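# Four arms strip elastic band from tea caddies

## Task

Get the elastic band off the tea caddies and set it down on the table lying flat, far enough from every caddy and with no part of the band crossing another part. Each caddy must end up upright and close to where it began. Finally open the grippers and pull the arms away; the band and caddies must stay correct without any robot holding them.

## Robot and tools

ROBOTS. Four identical i2rt Big YAM arms: arm1, arm2, arm3, arm4. Each has six joints, a two-finger gripper and a wrist camera. The hand reaches roughly 1.0 m from the joint 1 axis. Feet sit on the tabletop (z about 0.72 m) near the corners, in scene metres, with heading in degrees counter-clockwise from +x: arm1 (+0.32, +0.46) facing -125; arm2 (-0.32, +0.46) facing -55; arm3 (-0.32, -0.46) facing +55; arm4 (+0.32, -0.46) facing +125. So all four point inward toward the table centre, where the caddies and band are.

FRAME. One shared scene frame: origin on the floor, +z up, metres. "hand" is the point halfway between the fingertips; the hand's z axis runs along the fingers and its y axis is the direction the fingers open and close.

JOINTS (absolute targets; the tolerance counted as reached is in brackets). joint1_rad -2.879 to 2.879 (0.045): spins the arm about its foot, positive is counter-clockwise seen from above, 0 points the arm along its foot heading. joint2_rad 0 to 3.141 (0.14): shoulder; 0 has the upper arm lying back about level, larger values raise it and then tip it forward. joint3_rad 0 to 3.019 (0.09): elbow; 0 folds the forearm onto the upper arm, larger opens it. joint4_rad -1.692 to 1.57 (0.055): hand pitch, positive tilts fingers up. joint5_rad -1.57 to 1.57 (0.03): hand yaw, positive toward the arm's right. joint6_rad -2.094 to 2.094 (0.035): hand roll, positive clockwise viewed from behind. gripper_m 0 to 0.093 (0.003): fingertip gap in metres; each pad squeezes with up to about 50-62 N. Joints move at different speeds, so the hand can sweep a wide curve between postures.

execute_actions. Argument "actions" is a list holding one action or nothing. The action is an object keyed by arm name; each value is {"joints": {...}} naming any subset of joint1_rad..joint6_rad and gripper_m. These are goal positions, not offsets, in radians (gripper in metres). All named motions start at once and may finish at different moments; one action lasts at most 15 s. Any joint or arm you omit keeps its previous target and may still be pushing. Optional "cameras": list from arm1_cam_wrist, arm2_cam_wrist, arm3_cam_wrist, arm4_cam_wrist, cam_high, cam_low, all; omitted, null or ["all"] gives every camera, [] gives none. An unknown key, unknown camera or out-of-range number rejects the whole call and nothing moves. An empty list just reports state and pictures.

RESULTS. Per arm: joint_positions; joint_status per commanded key: reached, "off_target" (resting short and possibly still pushing), "contact_stop" or "time_out" (target dropped, holds where it stopped), "not_followed" (a self/inter-arm clearance check refused the targets; a "joint command not followed" line with a "cause:" explains, the gripper part still runs, and the blocked targets may be retried on later actions), "limit_stop_at_motor_heat". on_its_own lists what moves without your command; "held at" is a joint's held target, not its position. A timed-out joint may keep pushing toward its target or a point no more than 0.375, 0.375, 0.113, 0.225, 0.075, 0.3 rad (joints 1-6) away, and will move there if freed; send its reported position to relax it. The "pictures" line gives the image order. If a result reports a stop, later motion, wait and finished_scene calls in that same reply are skipped.

wait: "seconds" 0 to 10; commands nothing and returns the same state and pictures.

zoom_image: "camera" plus "region" [x0, y0, x1, y1] in pixels from the top-left of that camera's most recent full image, at most 504 by 504.

finished_scene: "scene" is the number of the current scene; it ends the scene irrevocably after the last command is held and reports success.

CAMERAS. Wrist cameras are fisheye, 616x616, posed from joint readings (so less exact). cam_high (672x504) sits above at about (0.01, -0.33, 2.13) looking down; cam_low (672x504, narrower) sits at about (-1.48, -0.03, 0.92) looking along +x across the table. Given calibrations may be off by up to roughly 2.3 degrees and 9 mm per scene.

CAUTIONS. A hard squeeze between two arms fails the run; a hard strike may too. The clearance check can react late and ignores fingers, gripper housings and wrist cameras, and nothing in the state reports arm-arm contact. The arms never stop on touch and can push forcefully. Knocking anything off the work area fails; avoid drops, slips, slams and tipping caddies. Holding loads heats motors: MOTOR HOT warns at 85 °C; at 100 °C an OVER-TEMPERATURE FAULT lets that arm and gripper go limp and fall, after which you resend targets. While you compose a reply the robots keep holding the last command, so don't leave arms straining.

Each tool is called after ">>>" as name([rows], argument=value, ...), one row to a line, values as JSON.

## Session

>>> execute_actions(actions=[])

Scene clock: 0.00 s.
Motor temperatures (°C, as the motors report them): arm1=[18 20 19 20 20 21] | arm2=[19 20 20 21 19 19] | arm3=[19 19 19 19 19 21] | arm4=[22 19 19 22 19 18]
arm1.joint_positions: joint1_rad=-0.017 joint2_rad=+0.447 joint3_rad=+1.471 joint4_rad=-1.522 joint5_rad=-0.015 joint6_rad=+0.012 gripper_m=+0.095
arm1.joint_status: not commanded
arm1.hand: x=+0.2472 y=+0.3534 z=+1.3594 quat_wxyz=(-0.233, -0.770, -0.386, +0.451) (m; scene frame)
arm2.joint_positions: joint1_rad=+0.010 joint2_rad=+0.445 joint3_rad=+1.474 joint4_rad=-1.548 joint5_rad=-0.008 joint6_rad=-0.009 gripper_m=+0.094
arm2.joint_status: not commanded
arm2.hand: x=-0.2434 y=+0.3676 z=+1.3071 quat_wxyz=(-0.447, -0.381, -0.776, +0.229) (m; scene frame)
arm3.joint_positions: joint1_rad=+0.014 joint2_rad=+0.441 joint3_rad=+1.470 joint4_rad=-1.539 joint5_rad=-0.010 joint6_rad=-0.016 gripper_m=+0.094
arm3.joint_status: not commanded
arm3.hand: x=-0.2584 y=-0.3577 z=+1.3439 quat_wxyz=(-0.441, +0.430, -0.747, -0.248) (m; scene frame)
arm4.joint_positions: joint1_rad=+0.008 joint2_rad=+0.450 joint3_rad=+1.453 joint4_rad=-1.526 joint5_rad=-0.008 joint6_rad=+0.010 gripper_m=+0.094
arm4.joint_status: not commanded
arm4.hand: x=+0.2450 y=-0.3527 z=+1.3156 quat_wxyz=(-0.228, +0.765, -0.407, -0.444) (m; scene frame)
pictures: arm1_cam_wrist, arm2_cam_wrist, arm3_cam_wrist, arm4_cam_wrist, cam_high, cam_low
Images, in order (width x height): arm1_cam_wrist 616x616, arm2_cam_wrist 616x616, arm3_cam_wrist 616x616, arm4_cam_wrist 616x616, cam_high 672x504, cam_low 672x504.

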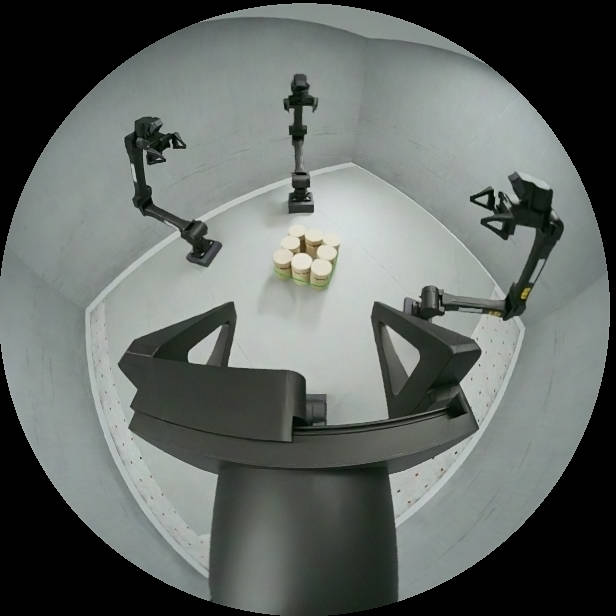

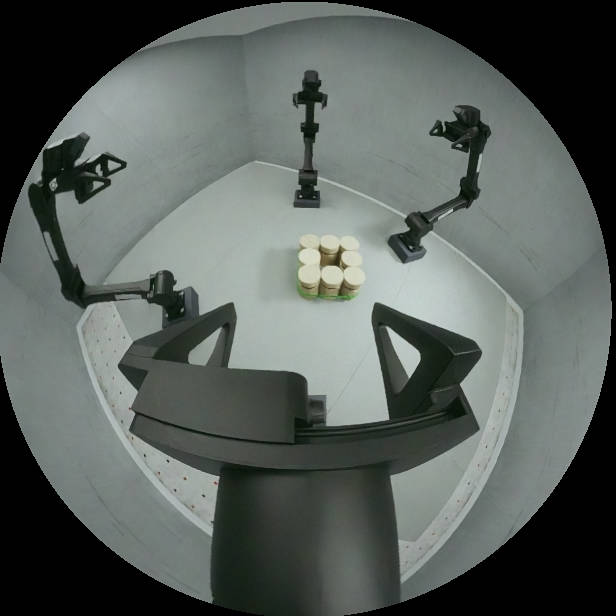

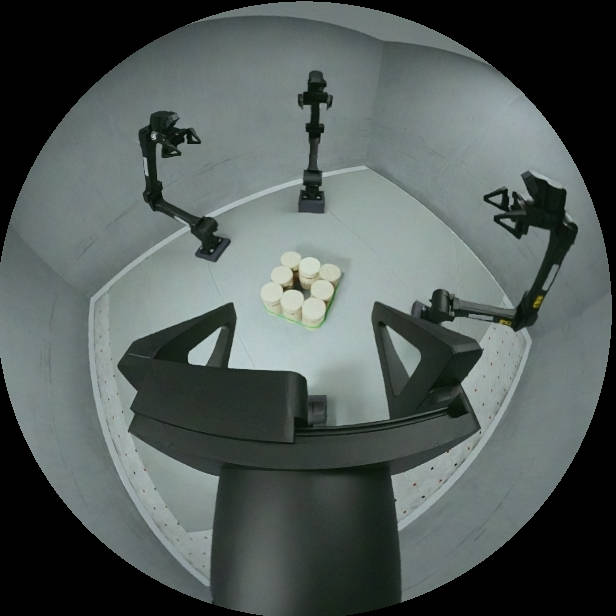

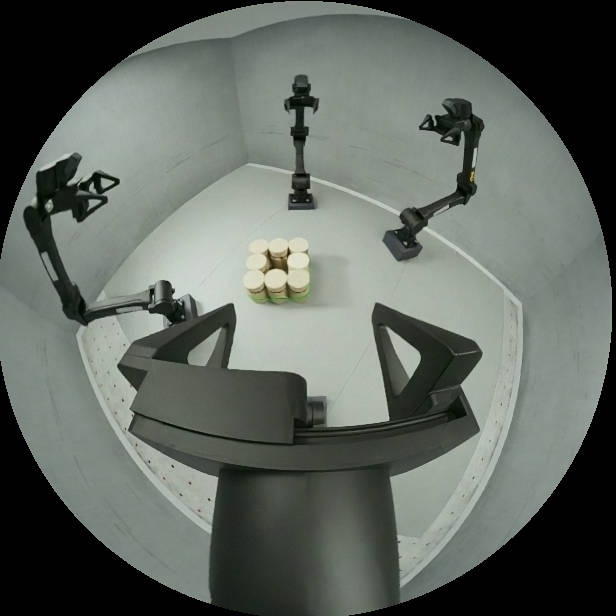

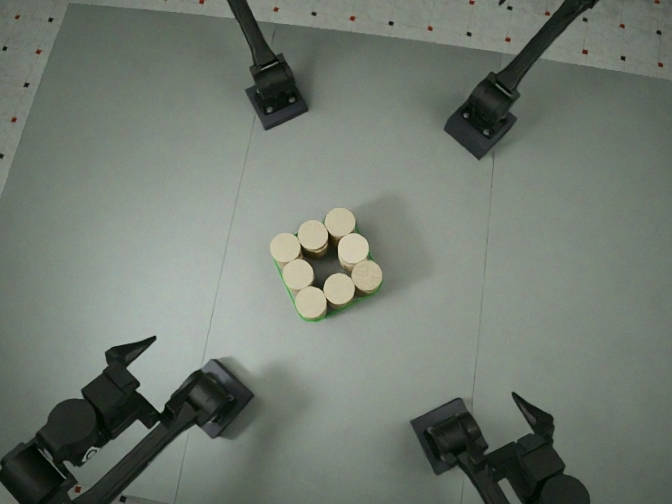

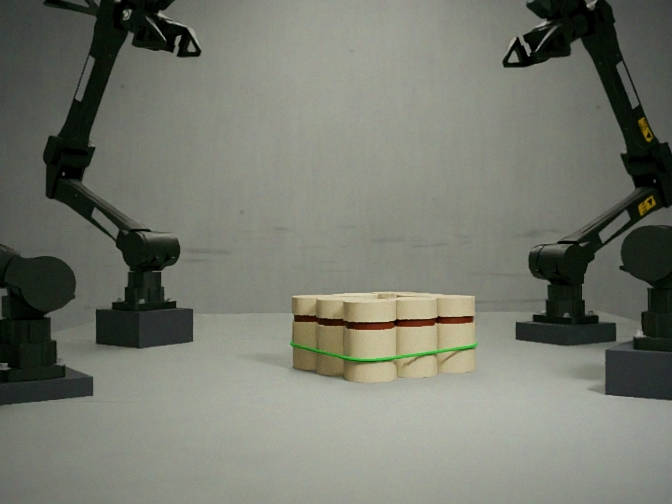

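>>> zoom_image(camera="cam_high", region=[250, 190, 410, 340])

>>> zoom_image(camera="cam_low", region=[270, 260, 500, 410])

Region (250, 190, 410, 340) of cam_high's 672x504 image, scaled by 3.150, with more detail than that image has; it fills the top 472 rows of this view, and the rest is white.

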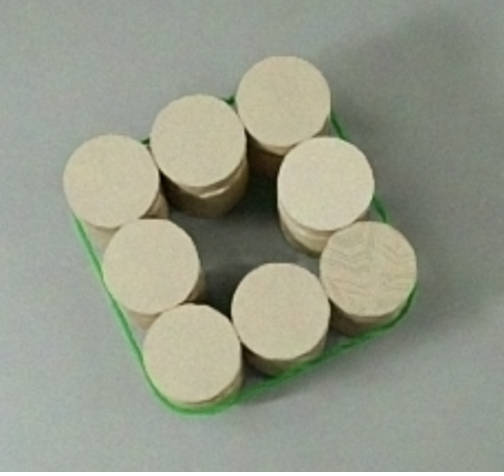

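Region (270, 260, 500, 410) of cam_low's 672x504 image, scaled by 2.191, with more detail than that image has; it fills the top 329 rows of this view, and the rest is white.

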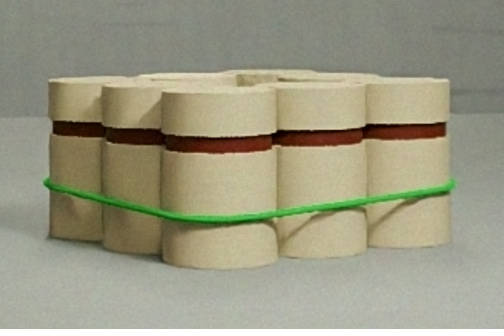

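>>> execute_actions([
  {"arm1":{"joints":{"joint4_rad":-0.6}},"arm2":{"joints":{"joint3_rad":0.8}},"arm3":{"joints":{"joint2_rad":1.0}},"arm4":{"joints":{"joint5_rad":0.6,"joint6_rad":1.0}}},
], cameras=["cam_low"])

Scene clock: 87.93 s.
Motor temperatures (°C, as the motors report them): arm1=[18 20 21 20 20 21] | arm2=[19 20 24 21 19 19] | arm3=[19 19 24 19 19 21] | arm4=[22 19 22 22 19 18]
arm1.joint_positions: joint1_rad=-0.017 joint2_rad=+0.447 joint3_rad=+1.471 joint4_rad=-0.613 joint5_rad=-0.015 joint6_rad=+0.012 gripper_m=+0.095
arm1.joint_status: all done
arm1.hand: x=+0.2415 y=+0.3435 z=+1.5748 quat_wxyz=(-0.380, -0.491, -0.252, +0.743) (m; scene frame)
arm2.joint_positions: joint1_rad=+0.010 joint2_rad=+0.449 joint3_rad=+0.807 joint4_rad=-1.548 joint5_rad=-0.008 joint6_rad=-0.009 gripper_m=+0.094
arm2.joint_status: all done
arm2.hand: x=-0.2222 y=+0.3339 z=+1.0089 quat_wxyz=(-0.168, -0.436, -0.880, +0.087) (m; scene frame)
arm3.joint_positions: joint1_rad=+0.014 joint2_rad=+1.007 joint3_rad=+1.468 joint4_rad=-1.539 joint5_rad=-0.010 joint6_rad=-0.016 gripper_m=+0.094
arm3.joint_status: all done
arm3.hand: x=-0.1462 y=-0.1735 z=+1.2233 quat_wxyz=(-0.211, +0.482, -0.841, -0.122) (m; scene frame)
arm4.joint_positions: joint1_rad=+0.008 joint2_rad=+0.450 joint3_rad=+1.453 joint4_rad=-1.526 joint5_rad=+0.597 joint6_rad=+0.990 gripper_m=+0.094
arm4.joint_status: all done
arm4.hand: x=+0.3405 y=-0.3187 z=+1.3307 quat_wxyz=(-0.251, +0.339, -0.770, -0.479) (m; scene frame)
pictures: cam_low
Images, in order (width x height): cam_low 672x504.

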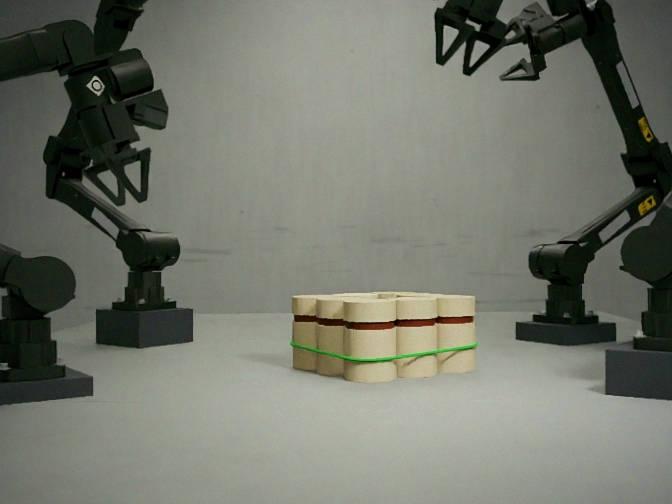

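>>> execute_actions([
  {"arm1":{"joints":{"joint1_rad":0.013,"joint2_rad":0.9,"joint3_rad":0.538,"joint4_rad":0.157,"joint5_rad":0,"joint6_rad":-1.29,"gripper_m":0.04}},"arm2":{"joints":{"joint1_rad":-0.295,"joint2_rad":0.8,"joint3_rad":0.495,"joint4_rad":-0.042,"joint5_rad":0,"joint6_rad":1.4,"gripper_m":0.04}},"arm3":{"joints":{"joint1_rad":0,"joint2_rad":0.5,"joint3_rad":0.149,"joint4_rad":-0.088,"joint5_rad":0,"joint6_rad":-1.25,"gripper_m":0.04}},"arm4":{"joints":{"joint1_rad":0.127,"joint2_rad":0.7,"joint3_rad":0.331,"joint4_rad":-0.046,"joint5_rad":0,"joint6_rad":-1.47,"gripper_m":0.04}}},
], cameras=["cam_high"])

Scene clock: 177.47 s.
Motor temperatures (°C, as the motors report them): arm1=[18 21 22 20 20 21] | arm2=[19 20 26 21 19 19] | arm3=[19 19 29 19 19 21] | arm4=[22 20 23 22 19 18]
arm1.joint_positions: joint1_rad=+0.006 joint2_rad=+0.900 joint3_rad=+0.539 joint4_rad=+0.143 joint5_rad=-0.003 joint6_rad=-1.280 gripper_m=+0.040
arm1.joint_status: all done
arm1.hand: x=+0.0660 y=+0.1014 z=+1.0733 quat_wxyz=(+0.103, -0.342, -0.704, +0.614) (m; scene frame)
arm2.joint_positions: joint1_rad=-0.291 joint2_rad=+0.807 joint3_rad=+0.491 joint4_rad=-0.062 joint5_rad=-0.002 joint6_rad=+1.384 gripper_m=+0.040
arm2.joint_status: all done
arm2.hand: x=-0.1859 y=+0.0831 z=+0.9900 quat_wxyz=(-0.562, -0.797, -0.217, -0.039) (m; scene frame)
arm3.joint_positions: joint1_rad=+0.013 joint2_rad=+0.501 joint3_rad=+0.146 joint4_rad=-0.109 joint5_rad=-0.002 joint6_rad=-1.240 gripper_m=+0.040
arm3.joint_status: all done
arm3.hand: x=-0.1632 y=-0.2039 z=+0.9124 quat_wxyz=(-0.523, +0.770, -0.362, +0.056) (m; scene frame)
arm4.joint_positions: joint1_rad=+0.123 joint2_rad=+0.705 joint3_rad=+0.326 joint4_rad=-0.068 joint5_rad=+0.003 joint6_rad=-1.460 gripper_m=+0.040
arm4.joint_status: all done
arm4.hand: x=+0.0885 y=-0.1912 z=+0.9391 quat_wxyz=(-0.487, +0.809, +0.251, -0.211) (m; scene frame)
pictures: cam_high
Images, in order (width x height): cam_high 672x504.

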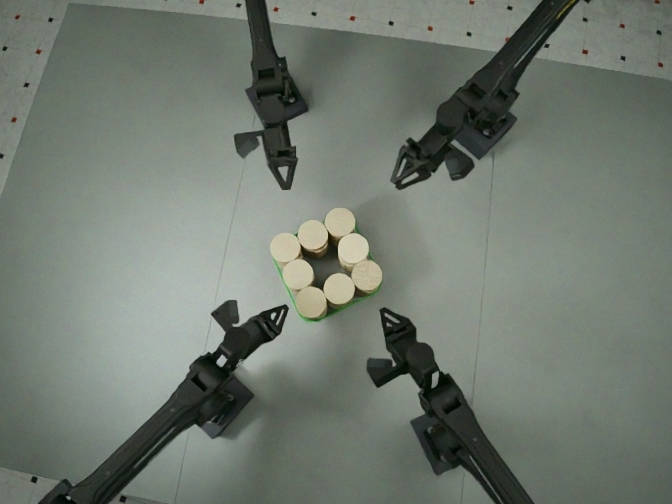

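>>> zoom_image(camera="cam_high", region=[230, 140, 440, 350])

Region (230, 140, 440, 350) of cam_high's 672x504 image, scaled by 2.400, with more detail than that image has.

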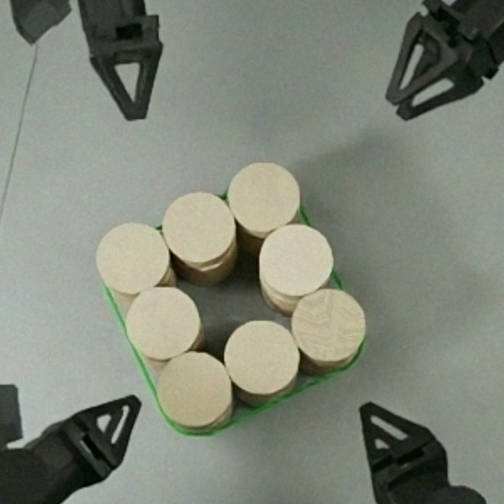

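>>> execute_actions([
  {"arm1":{"joints":{"joint1_rad":-0.04,"joint2_rad":1.495,"joint4_rad":0.165,"joint6_rad":-1.33}},"arm2":{"joints":{"joint1_rad":-0.305,"joint2_rad":1.24,"joint3_rad":0.48,"joint4_rad":-0.03}},"arm3":{"joints":{"joint1_rad":0.1,"joint2_rad":0.86,"joint4_rad":-0.08,"joint6_rad":-1.18}},"arm4":{"joints":{"joint1_rad":0.182,"joint2_rad":1.085,"joint3_rad":0.335,"joint4_rad":-0.035,"joint6_rad":-1.44}}},
])

Scene clock: 215.23 s.
Motor temperatures (°C, as the motors report them): arm1=[18 21 23 20 20 21] | arm2=[19 20 28 22 19 19] | arm3=[19 19 30 20 19 21] | arm4=[22 19 26 22 19 18]
arm1.joint_positions: joint1_rad=-0.037 joint2_rad=+1.485 joint3_rad=+0.539 joint4_rad=+0.157 joint5_rad=-0.003 joint6_rad=-1.321 gripper_m=+0.040
arm1.joint_status: all done
arm1.hand: x=+0.0410 y=+0.1021 z=+0.8216 quat_wxyz=(+0.079, -0.407, -0.832, +0.369) (m; scene frame)
arm2.joint_positions: joint1_rad=-0.297 joint2_rad=+1.242 joint3_rad=+0.487 joint4_rad=-0.045 joint5_rad=-0.002 joint6_rad=+1.384 gripper_m=+0.040
arm2.joint_status: all done
arm2.hand: x=-0.1854 y=+0.0693 z=+0.8210 quat_wxyz=(-0.377, -0.895, -0.239, -0.024) (m; scene frame)
arm3.joint_positions: joint1_rad=+0.092 joint2_rad=+0.853 joint3_rad=+0.146 joint4_rad=-0.096 joint5_rad=-0.001 joint6_rad=-1.189 gripper_m=+0.040
arm3.joint_status: all done
arm3.hand: x=-0.1907 y=-0.2060 z=+0.8186 quat_wxyz=(-0.374, +0.844, -0.383, +0.016) (m; scene frame)
arm4.joint_positions: joint1_rad=+0.179 joint2_rad=+1.086 joint3_rad=+0.326 joint4_rad=-0.052 joint5_rad=+0.002 joint6_rad=-1.449 gripper_m=+0.040
arm4.joint_status: all done
arm4.hand: x=+0.0760 y=-0.2067 z=+0.8147 quat_wxyz=(-0.333, +0.881, +0.295, -0.158) (m; scene frame)
pictures: arm1_cam_wrist, arm2_cam_wrist, arm3_cam_wrist, arm4_cam_wrist, cam_high, cam_low
camera_calibration (this result's frames):
arm1_cam_wrist: T_world_to_cam=[[-0.625675, -0.404561, 0.666979, -0.47979], [-0.276549, 0.914511, 0.295281, -0.322815], [-0.729419, 0.000297573, -0.684067, 0.71352], [0, 0, 0, 1]] pos_world=[0.130988, 0.100901, 0.903427]
arm2_cam_wrist: T_world_to_cam=[[-0.413873, 0.596209, -0.687928, 0.445961], [0.586751, 0.752482, 0.299154, -0.18229], [0.696012, -0.279831, -0.661258, 0.8201], [0, 0, 0, 1]] pos_world=[-0.27927, 0.100773, 0.90362]
arm3_cam_wrist: T_world_to_cam=[[0.638454, 0.423889, 0.642413, -0.312482], [0.389543, -0.897838, 0.205286, -0.273718], [0.663801, 0.119182, -0.738352, 0.8794], [0, 0, 0, 1]] pos_world=[-0.277616, -0.218106, 0.90624]
arm4_cam_wrist: T_world_to_cam=[[-0.413127, 0.600096, 0.68499, -0.403662], [0.9085, 0.219646, 0.355504, -0.30784], [0.0628814, 0.769182, -0.635929, 0.798633], [0, 0, 0, 1]] pos_world=[0.0626899, -0.304442, 0.893817]
Images, in order (width x height): arm1_cam_wrist 616x616, arm2_cam_wrist 616x616, arm3_cam_wrist 616x616, arm4_cam_wrist 616x616, cam_high 672x504, cam_low 672x504.

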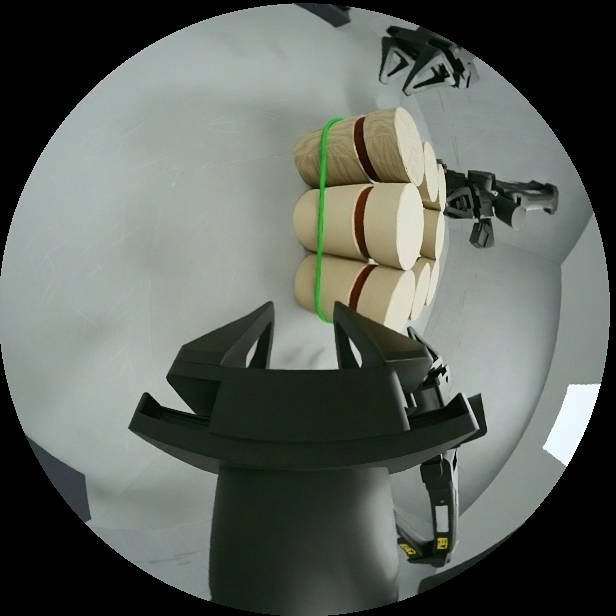

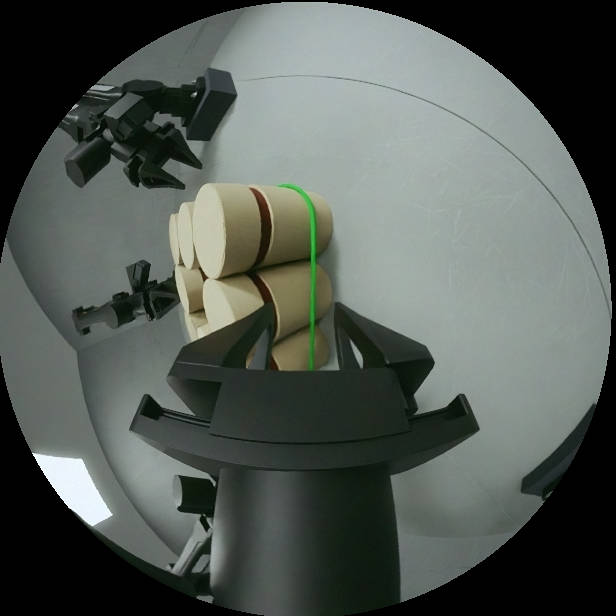

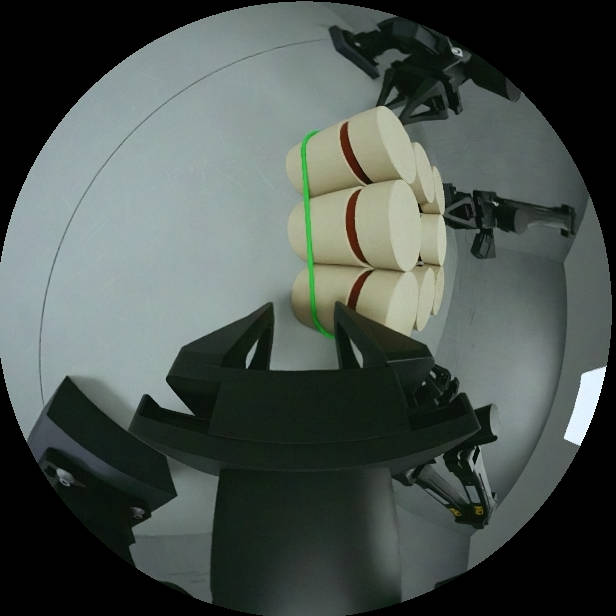

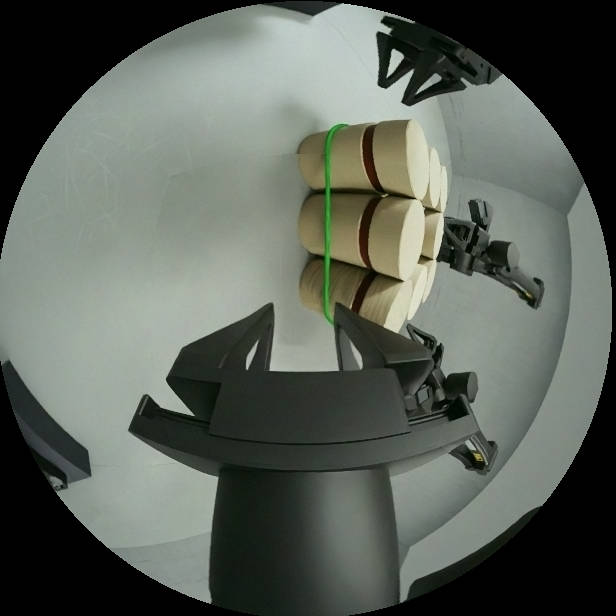

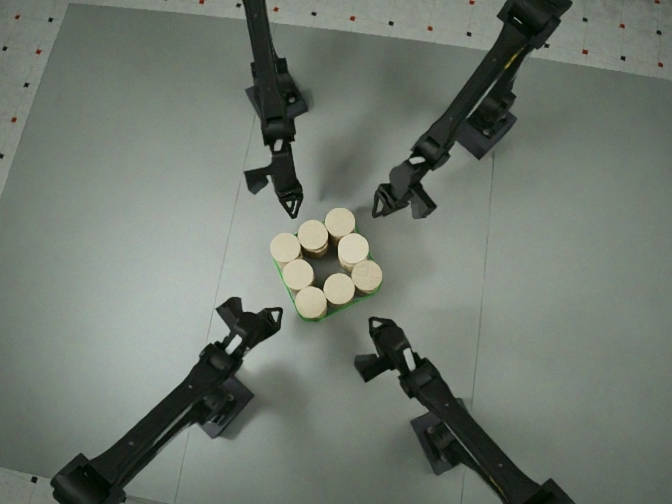

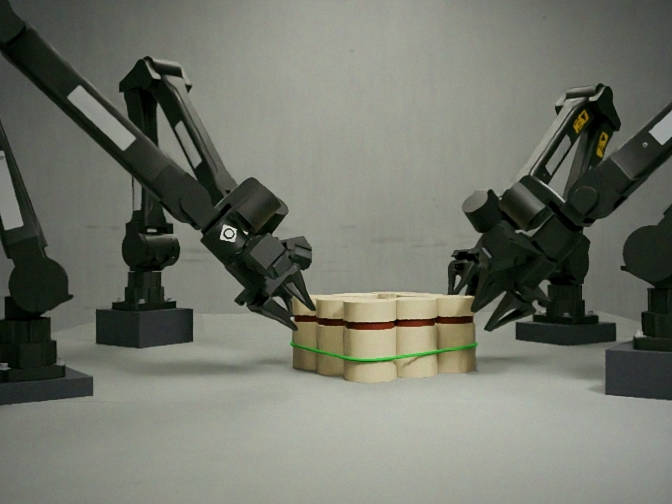

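>>> execute_actions([
  {"arm1":{"joints":{"joint1_rad":-0.054,"joint2_rad":1.735,"joint3_rad":0.648,"joint4_rad":0.297,"gripper_m":0.036}},"arm2":{"joints":{"joint2_rad":1.452,"joint3_rad":0.498,"joint4_rad":0.173,"gripper_m":0.036}},"arm3":{"joints":{"joint1_rad":0.105,"joint2_rad":1.31,"joint3_rad":0.172,"joint4_rad":0.353,"gripper_m":0.036}},"arm4":{"joints":{"joint1_rad":0.138,"joint2_rad":1.435,"joint3_rad":0.424,"joint4_rad":0.232,"gripper_m":0.036}}},
])

Scene clock: 256.00 s.
Motor temperatures (°C, as the motors report them): arm1=[18 21 22 20 20 21] | arm2=[19 20 26 22 19 19] | arm3=[19 19 29 20 19 21] | arm4=[22 19 25 22 19 18]
arm1.joint_positions: joint1_rad=-0.046 joint2_rad=+1.728 joint3_rad=+0.639 joint4_rad=+0.288 joint5_rad=-0.003 joint6_rad=-1.321 gripper_m=+0.036
arm1.joint_status: all done
arm1.hand: x=+0.0111 y=+0.0720 z=+0.7709 quat_wxyz=(+0.080, -0.411, -0.832, +0.363) (m; scene frame)
arm2.joint_positions: joint1_rad=-0.297 joint2_rad=+1.457 joint3_rad=+0.487 joint4_rad=+0.155 joint5_rad=-0.002 joint6_rad=+1.384 gripper_m=+0.036
arm2.joint_status: all done
arm2.hand: x=-0.1801 y=+0.0524 z=+0.7685 quat_wxyz=(-0.369, -0.898, -0.239, -0.023) (m; scene frame)
arm3.joint_positions: joint1_rad=+0.092 joint2_rad=+1.297 joint3_rad=+0.146 joint4_rad=+0.334 joint5_rad=-0.001 joint6_rad=-1.189 gripper_m=+0.036
arm3.joint_status: all done
arm3.hand: x=-0.1800 y=-0.1848 z=+0.7685 quat_wxyz=(-0.368, +0.847, -0.384, +0.015) (m; scene frame)
arm4.joint_positions: joint1_rad=+0.143 joint2_rad=+1.438 joint3_rad=+0.402 joint4_rad=+0.212 joint5_rad=+0.001 joint6_rad=-1.448 gripper_m=+0.036
arm4.joint_status: all done
arm4.hand: x=+0.0522 y=-0.1617 z=+0.7649 quat_wxyz=(-0.331, +0.889, +0.280, -0.150) (m; scene frame)
pictures: arm1_cam_wrist, arm2_cam_wrist, arm3_cam_wrist, arm4_cam_wrist, cam_high, cam_low
camera_calibration (this result's frames):
arm1_cam_wrist: T_world_to_cam=[[-0.634015, -0.405422, 0.658528, -0.470179], [-0.270364, 0.914027, 0.302419, -0.294129], [-0.72452, 0.0136959, -0.689118, 0.659913], [0, 0, 0, 1]] pos_world=[0.100498, 0.0691831, 0.853334]
arm2_cam_wrist: T_world_to_cam=[[-0.417243, 0.606369, -0.676924, 0.412489], [0.588404, 0.747907, 0.307272, -0.162678], [0.692596, -0.270098, -0.668849, 0.781744], [0, 0, 0, 1]] pos_world=[-0.273604, 0.0826951, 0.852078]
arm3_cam_wrist: T_world_to_cam=[[0.64279, 0.43167, 0.632836, -0.286533], [0.390696, -0.895328, 0.21388, -0.254543], [0.658921, 0.109767, -0.74416, 0.834668], [0, 0, 0, 1]] pos_world=[-0.266351, -0.19583, 0.856897]
arm4_cam_wrist: T_world_to_cam=[[-0.396085, 0.620385, 0.676934, -0.397815], [0.913311, 0.190102, 0.360172, -0.286993], [0.0947593, 0.76091, -0.641901, 0.735413], [0, 0, 0, 1]] pos_world=[0.0348582, -0.258227, 0.844724]
Images, in order (width x height): arm1_cam_wrist 616x616, arm2_cam_wrist 616x616, arm3_cam_wrist 616x616, arm4_cam_wrist 616x616, cam_high 672x504, cam_low 672x504.

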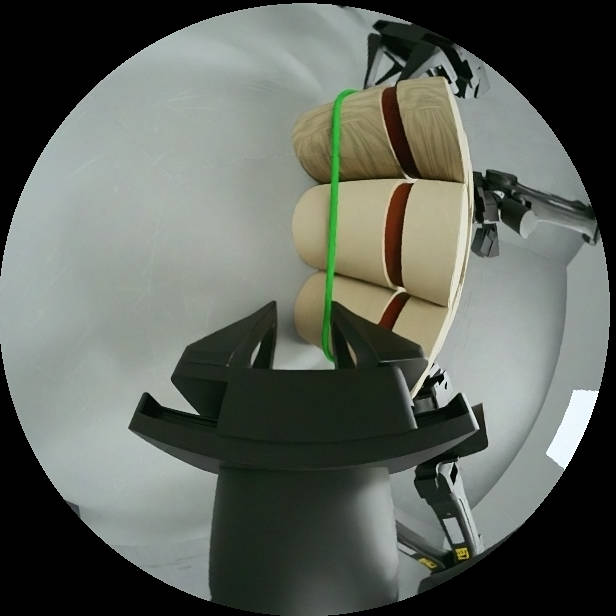

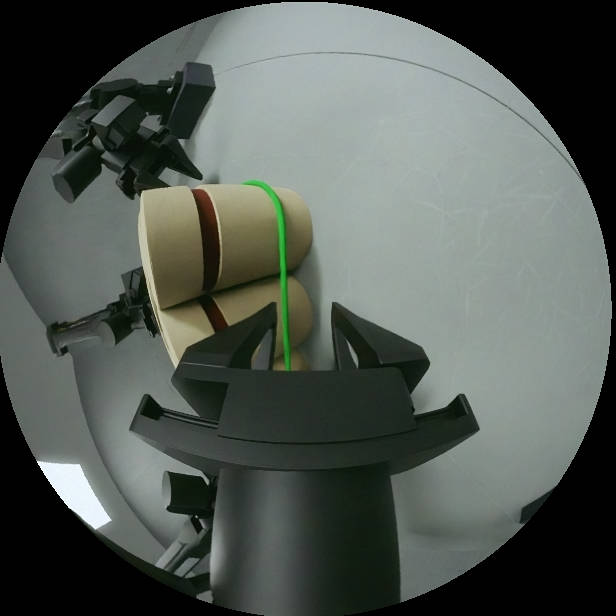

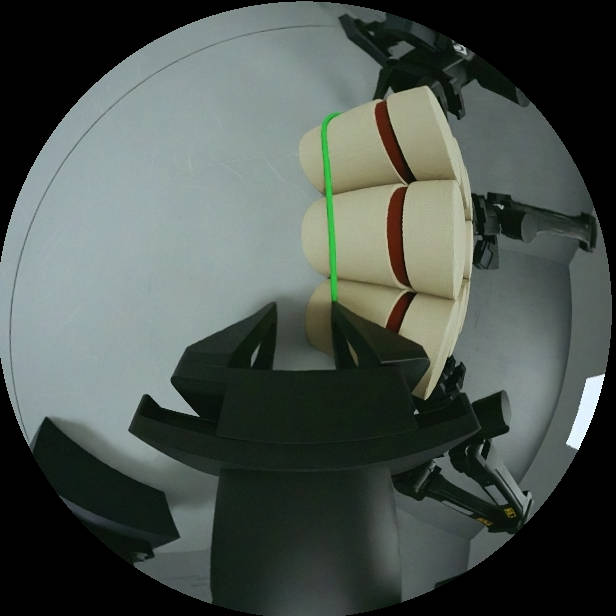

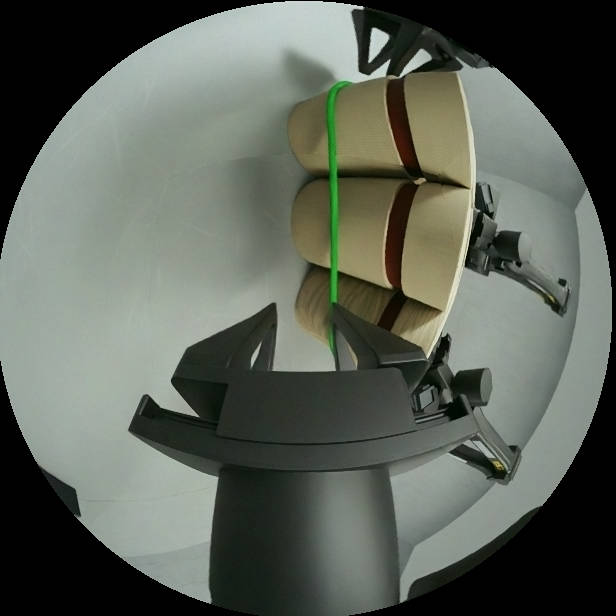

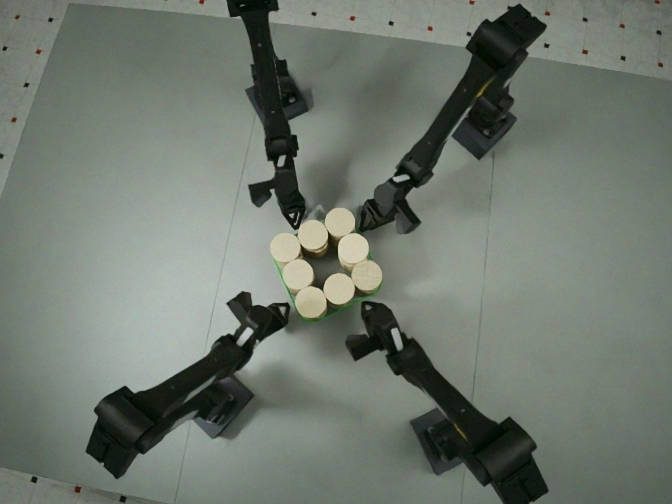

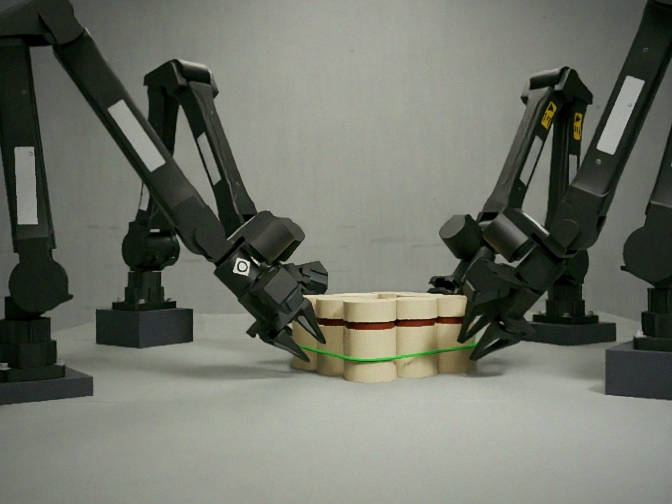

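>>> execute_actions([
  {"arm1":{"joints":{"joint2_rad":1.762,"joint3_rad":0.715,"joint4_rad":0.252}},"arm2":{"joints":{"joint1_rad":-0.316,"joint2_rad":1.484,"joint3_rad":0.562,"joint4_rad":0.14}},"arm3":{"joints":{"joint1_rad":0.115,"joint2_rad":1.345,"joint3_rad":0.236,"joint4_rad":0.322}},"arm4":{"joints":{"joint2_rad":1.468,"joint3_rad":0.497,"joint4_rad":0.197}}},
])

Scene clock: 273.13 s.
Motor temperatures (°C, as the motors report them): arm1=[18 21 22 20 20 21] | arm2=[19 20 26 22 19 19] | arm3=[19 19 28 20 19 21] | arm4=[22 20 25 22 19 18]
arm1.joint_positions: joint1_rad=-0.046 joint2_rad=+1.742 joint3_rad=+0.696 joint4_rad=+0.260 joint5_rad=-0.003 joint6_rad=-1.321 gripper_m=+0.036
arm1.joint_status: all done
arm1.hand: x=-0.0027 y=+0.0545 z=+0.7793 quat_wxyz=(+0.081, -0.410, -0.830, +0.370) (m; scene frame)
arm2.joint_positions: joint1_rad=-0.309 joint2_rad=+1.476 joint3_rad=+0.519 joint4_rad=+0.148 joint5_rad=-0.002 joint6_rad=+1.384 gripper_m=+0.036
arm2.joint_status: all done
arm2.hand: x=-0.1812 y=+0.0390 z=+0.7719 quat_wxyz=(-0.372, -0.898, -0.234, -0.021) (m; scene frame)
arm3.joint_positions: joint1_rad=+0.102 joint2_rad=+1.330 joint3_rad=+0.219 joint4_rad=+0.333 joint5_rad=-0.001 joint6_rad=-1.188 gripper_m=+0.036
arm3.joint_status: all done
arm3.hand: x=-0.1680 y=-0.1537 z=+0.7826 quat_wxyz=(-0.386, +0.842, -0.377, +0.014) (m; scene frame)
arm4.joint_positions: joint1_rad=+0.143 joint2_rad=+1.464 joint3_rad=+0.466 joint4_rad=+0.206 joint5_rad=-0.003 joint6_rad=-1.448 gripper_m=+0.036
arm4.joint_status: all done
arm4.hand: x=+0.0328 y=-0.1413 z=+0.7773 quat_wxyz=(-0.344, +0.883, +0.279, -0.158) (m; scene frame)
pictures: arm1_cam_wrist, arm2_cam_wrist, arm3_cam_wrist, arm4_cam_wrist, cam_high, cam_low
camera_calibration (this result's frames):
arm1_cam_wrist: T_world_to_cam=[[-0.627667, -0.397557, 0.669315, -0.500426], [-0.267622, 0.917561, 0.294041, -0.278105], [-0.731036, 0.00543619, -0.682318, 0.651084], [0, 0, 0, 1]] pos_world=[0.0874379, 0.0526913, 0.860963]
arm2_cam_wrist: T_world_to_cam=[[-0.408503, 0.607385, -0.681328, 0.427345], [0.596841, 0.742508, 0.304078, -0.148832], [0.690584, -0.282428, -0.665829, 0.778889], [0, 0, 0, 1]] pos_world=[-0.274488, 0.0709258, 0.855026]
arm3_cam_wrist: T_world_to_cam=[[0.627786, 0.415356, 0.658304, -0.341556], [0.395735, -0.898586, 0.189572, -0.214957], [0.670283, 0.141503, -0.72849, 0.82838], [0, 0, 0, 1]] pos_world=[-0.255759, -0.168508, 0.869064]
arm4_cam_wrist: T_world_to_cam=[[-0.38155, 0.60427, 0.699483, -0.446827], [0.921095, 0.185122, 0.34251, -0.264909], [0.0774784, 0.774975, -0.627224, 0.720867], [0, 0, 0, 1]] pos_world=[0.0176676, -0.239609, 0.855428]
Images, in order (width x height): arm1_cam_wrist 616x616, arm2_cam_wrist 616x616, arm3_cam_wrist 616x616, arm4_cam_wrist 616x616, cam_high 672x504, cam_low 672x504.

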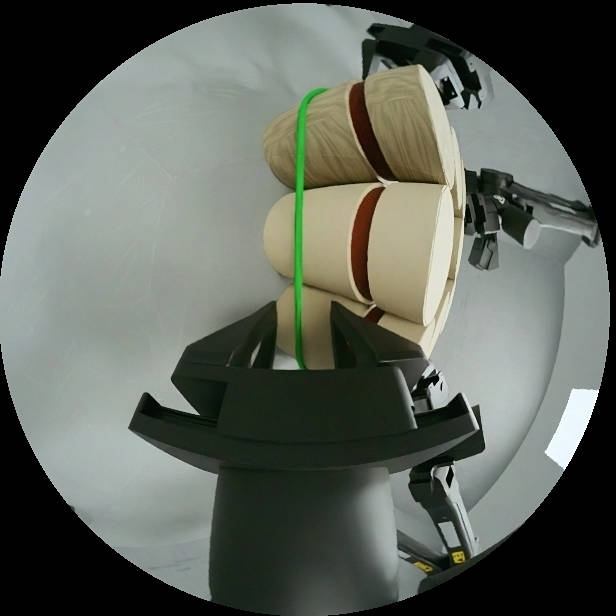

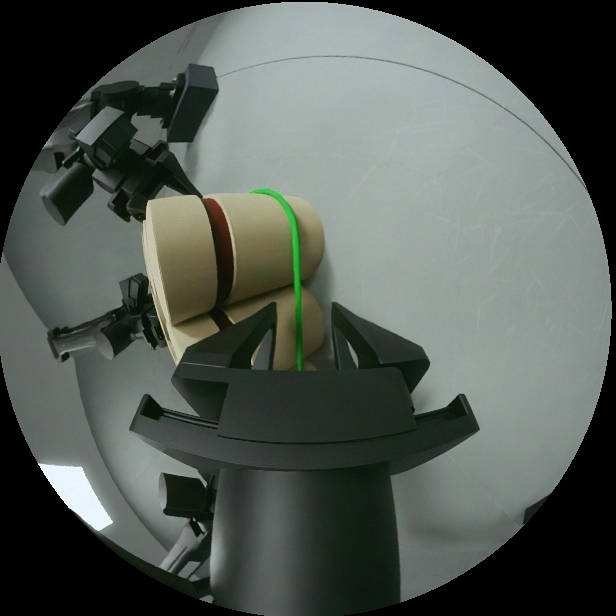

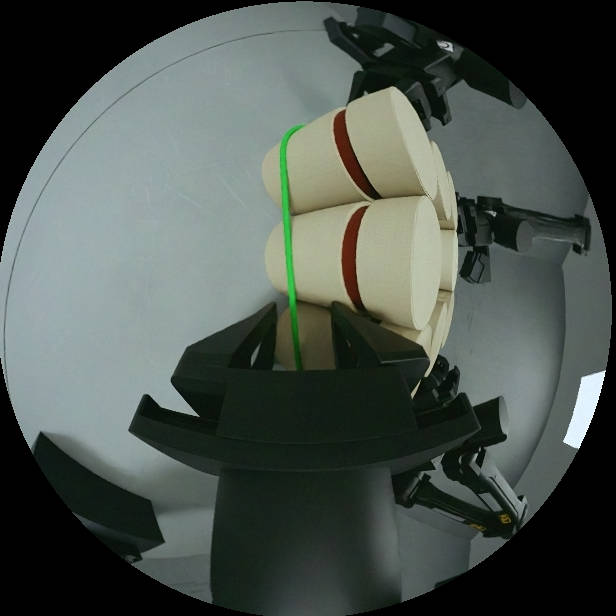

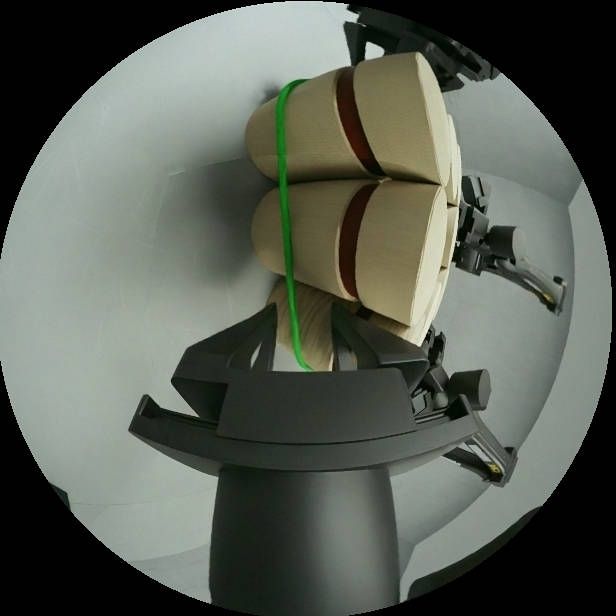

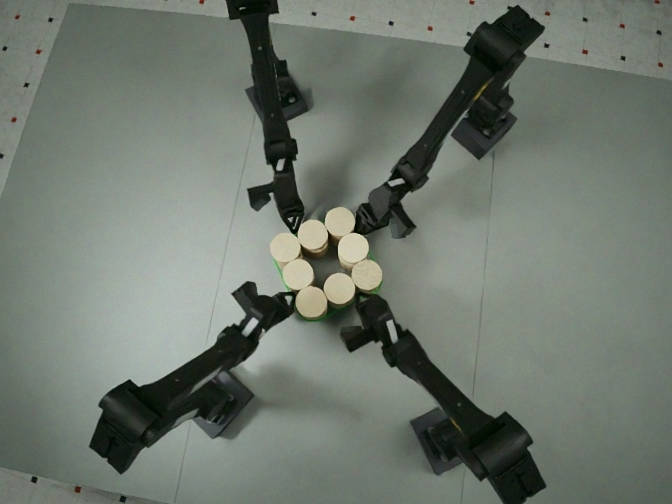

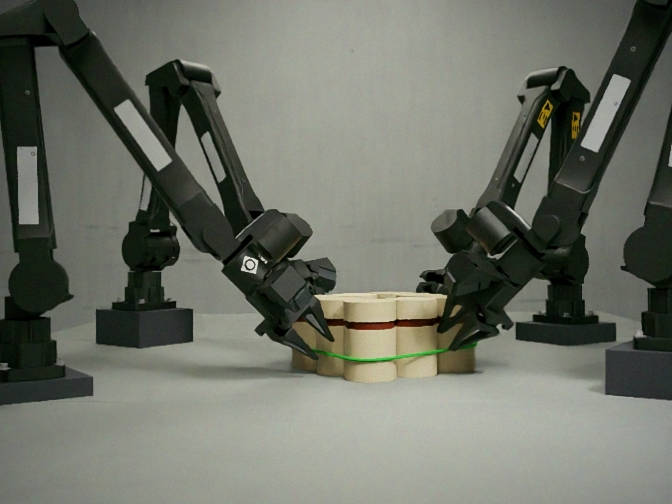

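>>> zoom_image(camera="cam_high", region=[255, 190, 405, 340])

>>> zoom_image(camera="cam_low", region=[250, 270, 530, 400])

Region (255, 190, 405, 340) of cam_high's 672x504 image, scaled by 3.360, with more detail than that image has.

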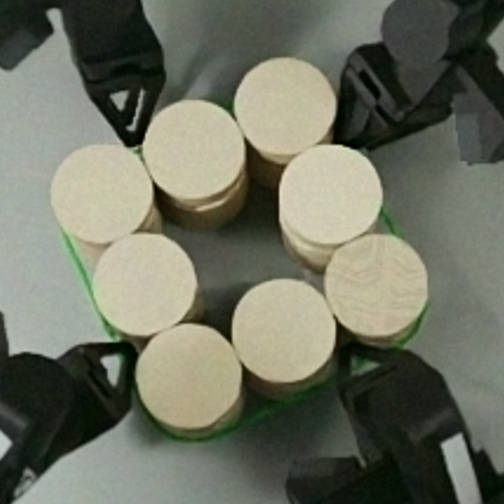

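Region (250, 270, 530, 400) of cam_low's 672x504 image, scaled by 1.800, with more detail than that image has; it fills the top 234 rows of this view, and the rest is white.

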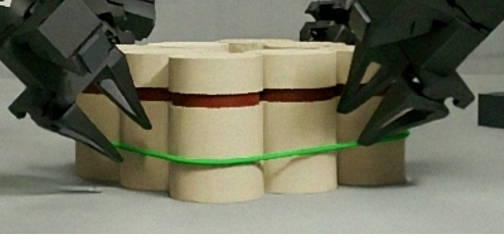

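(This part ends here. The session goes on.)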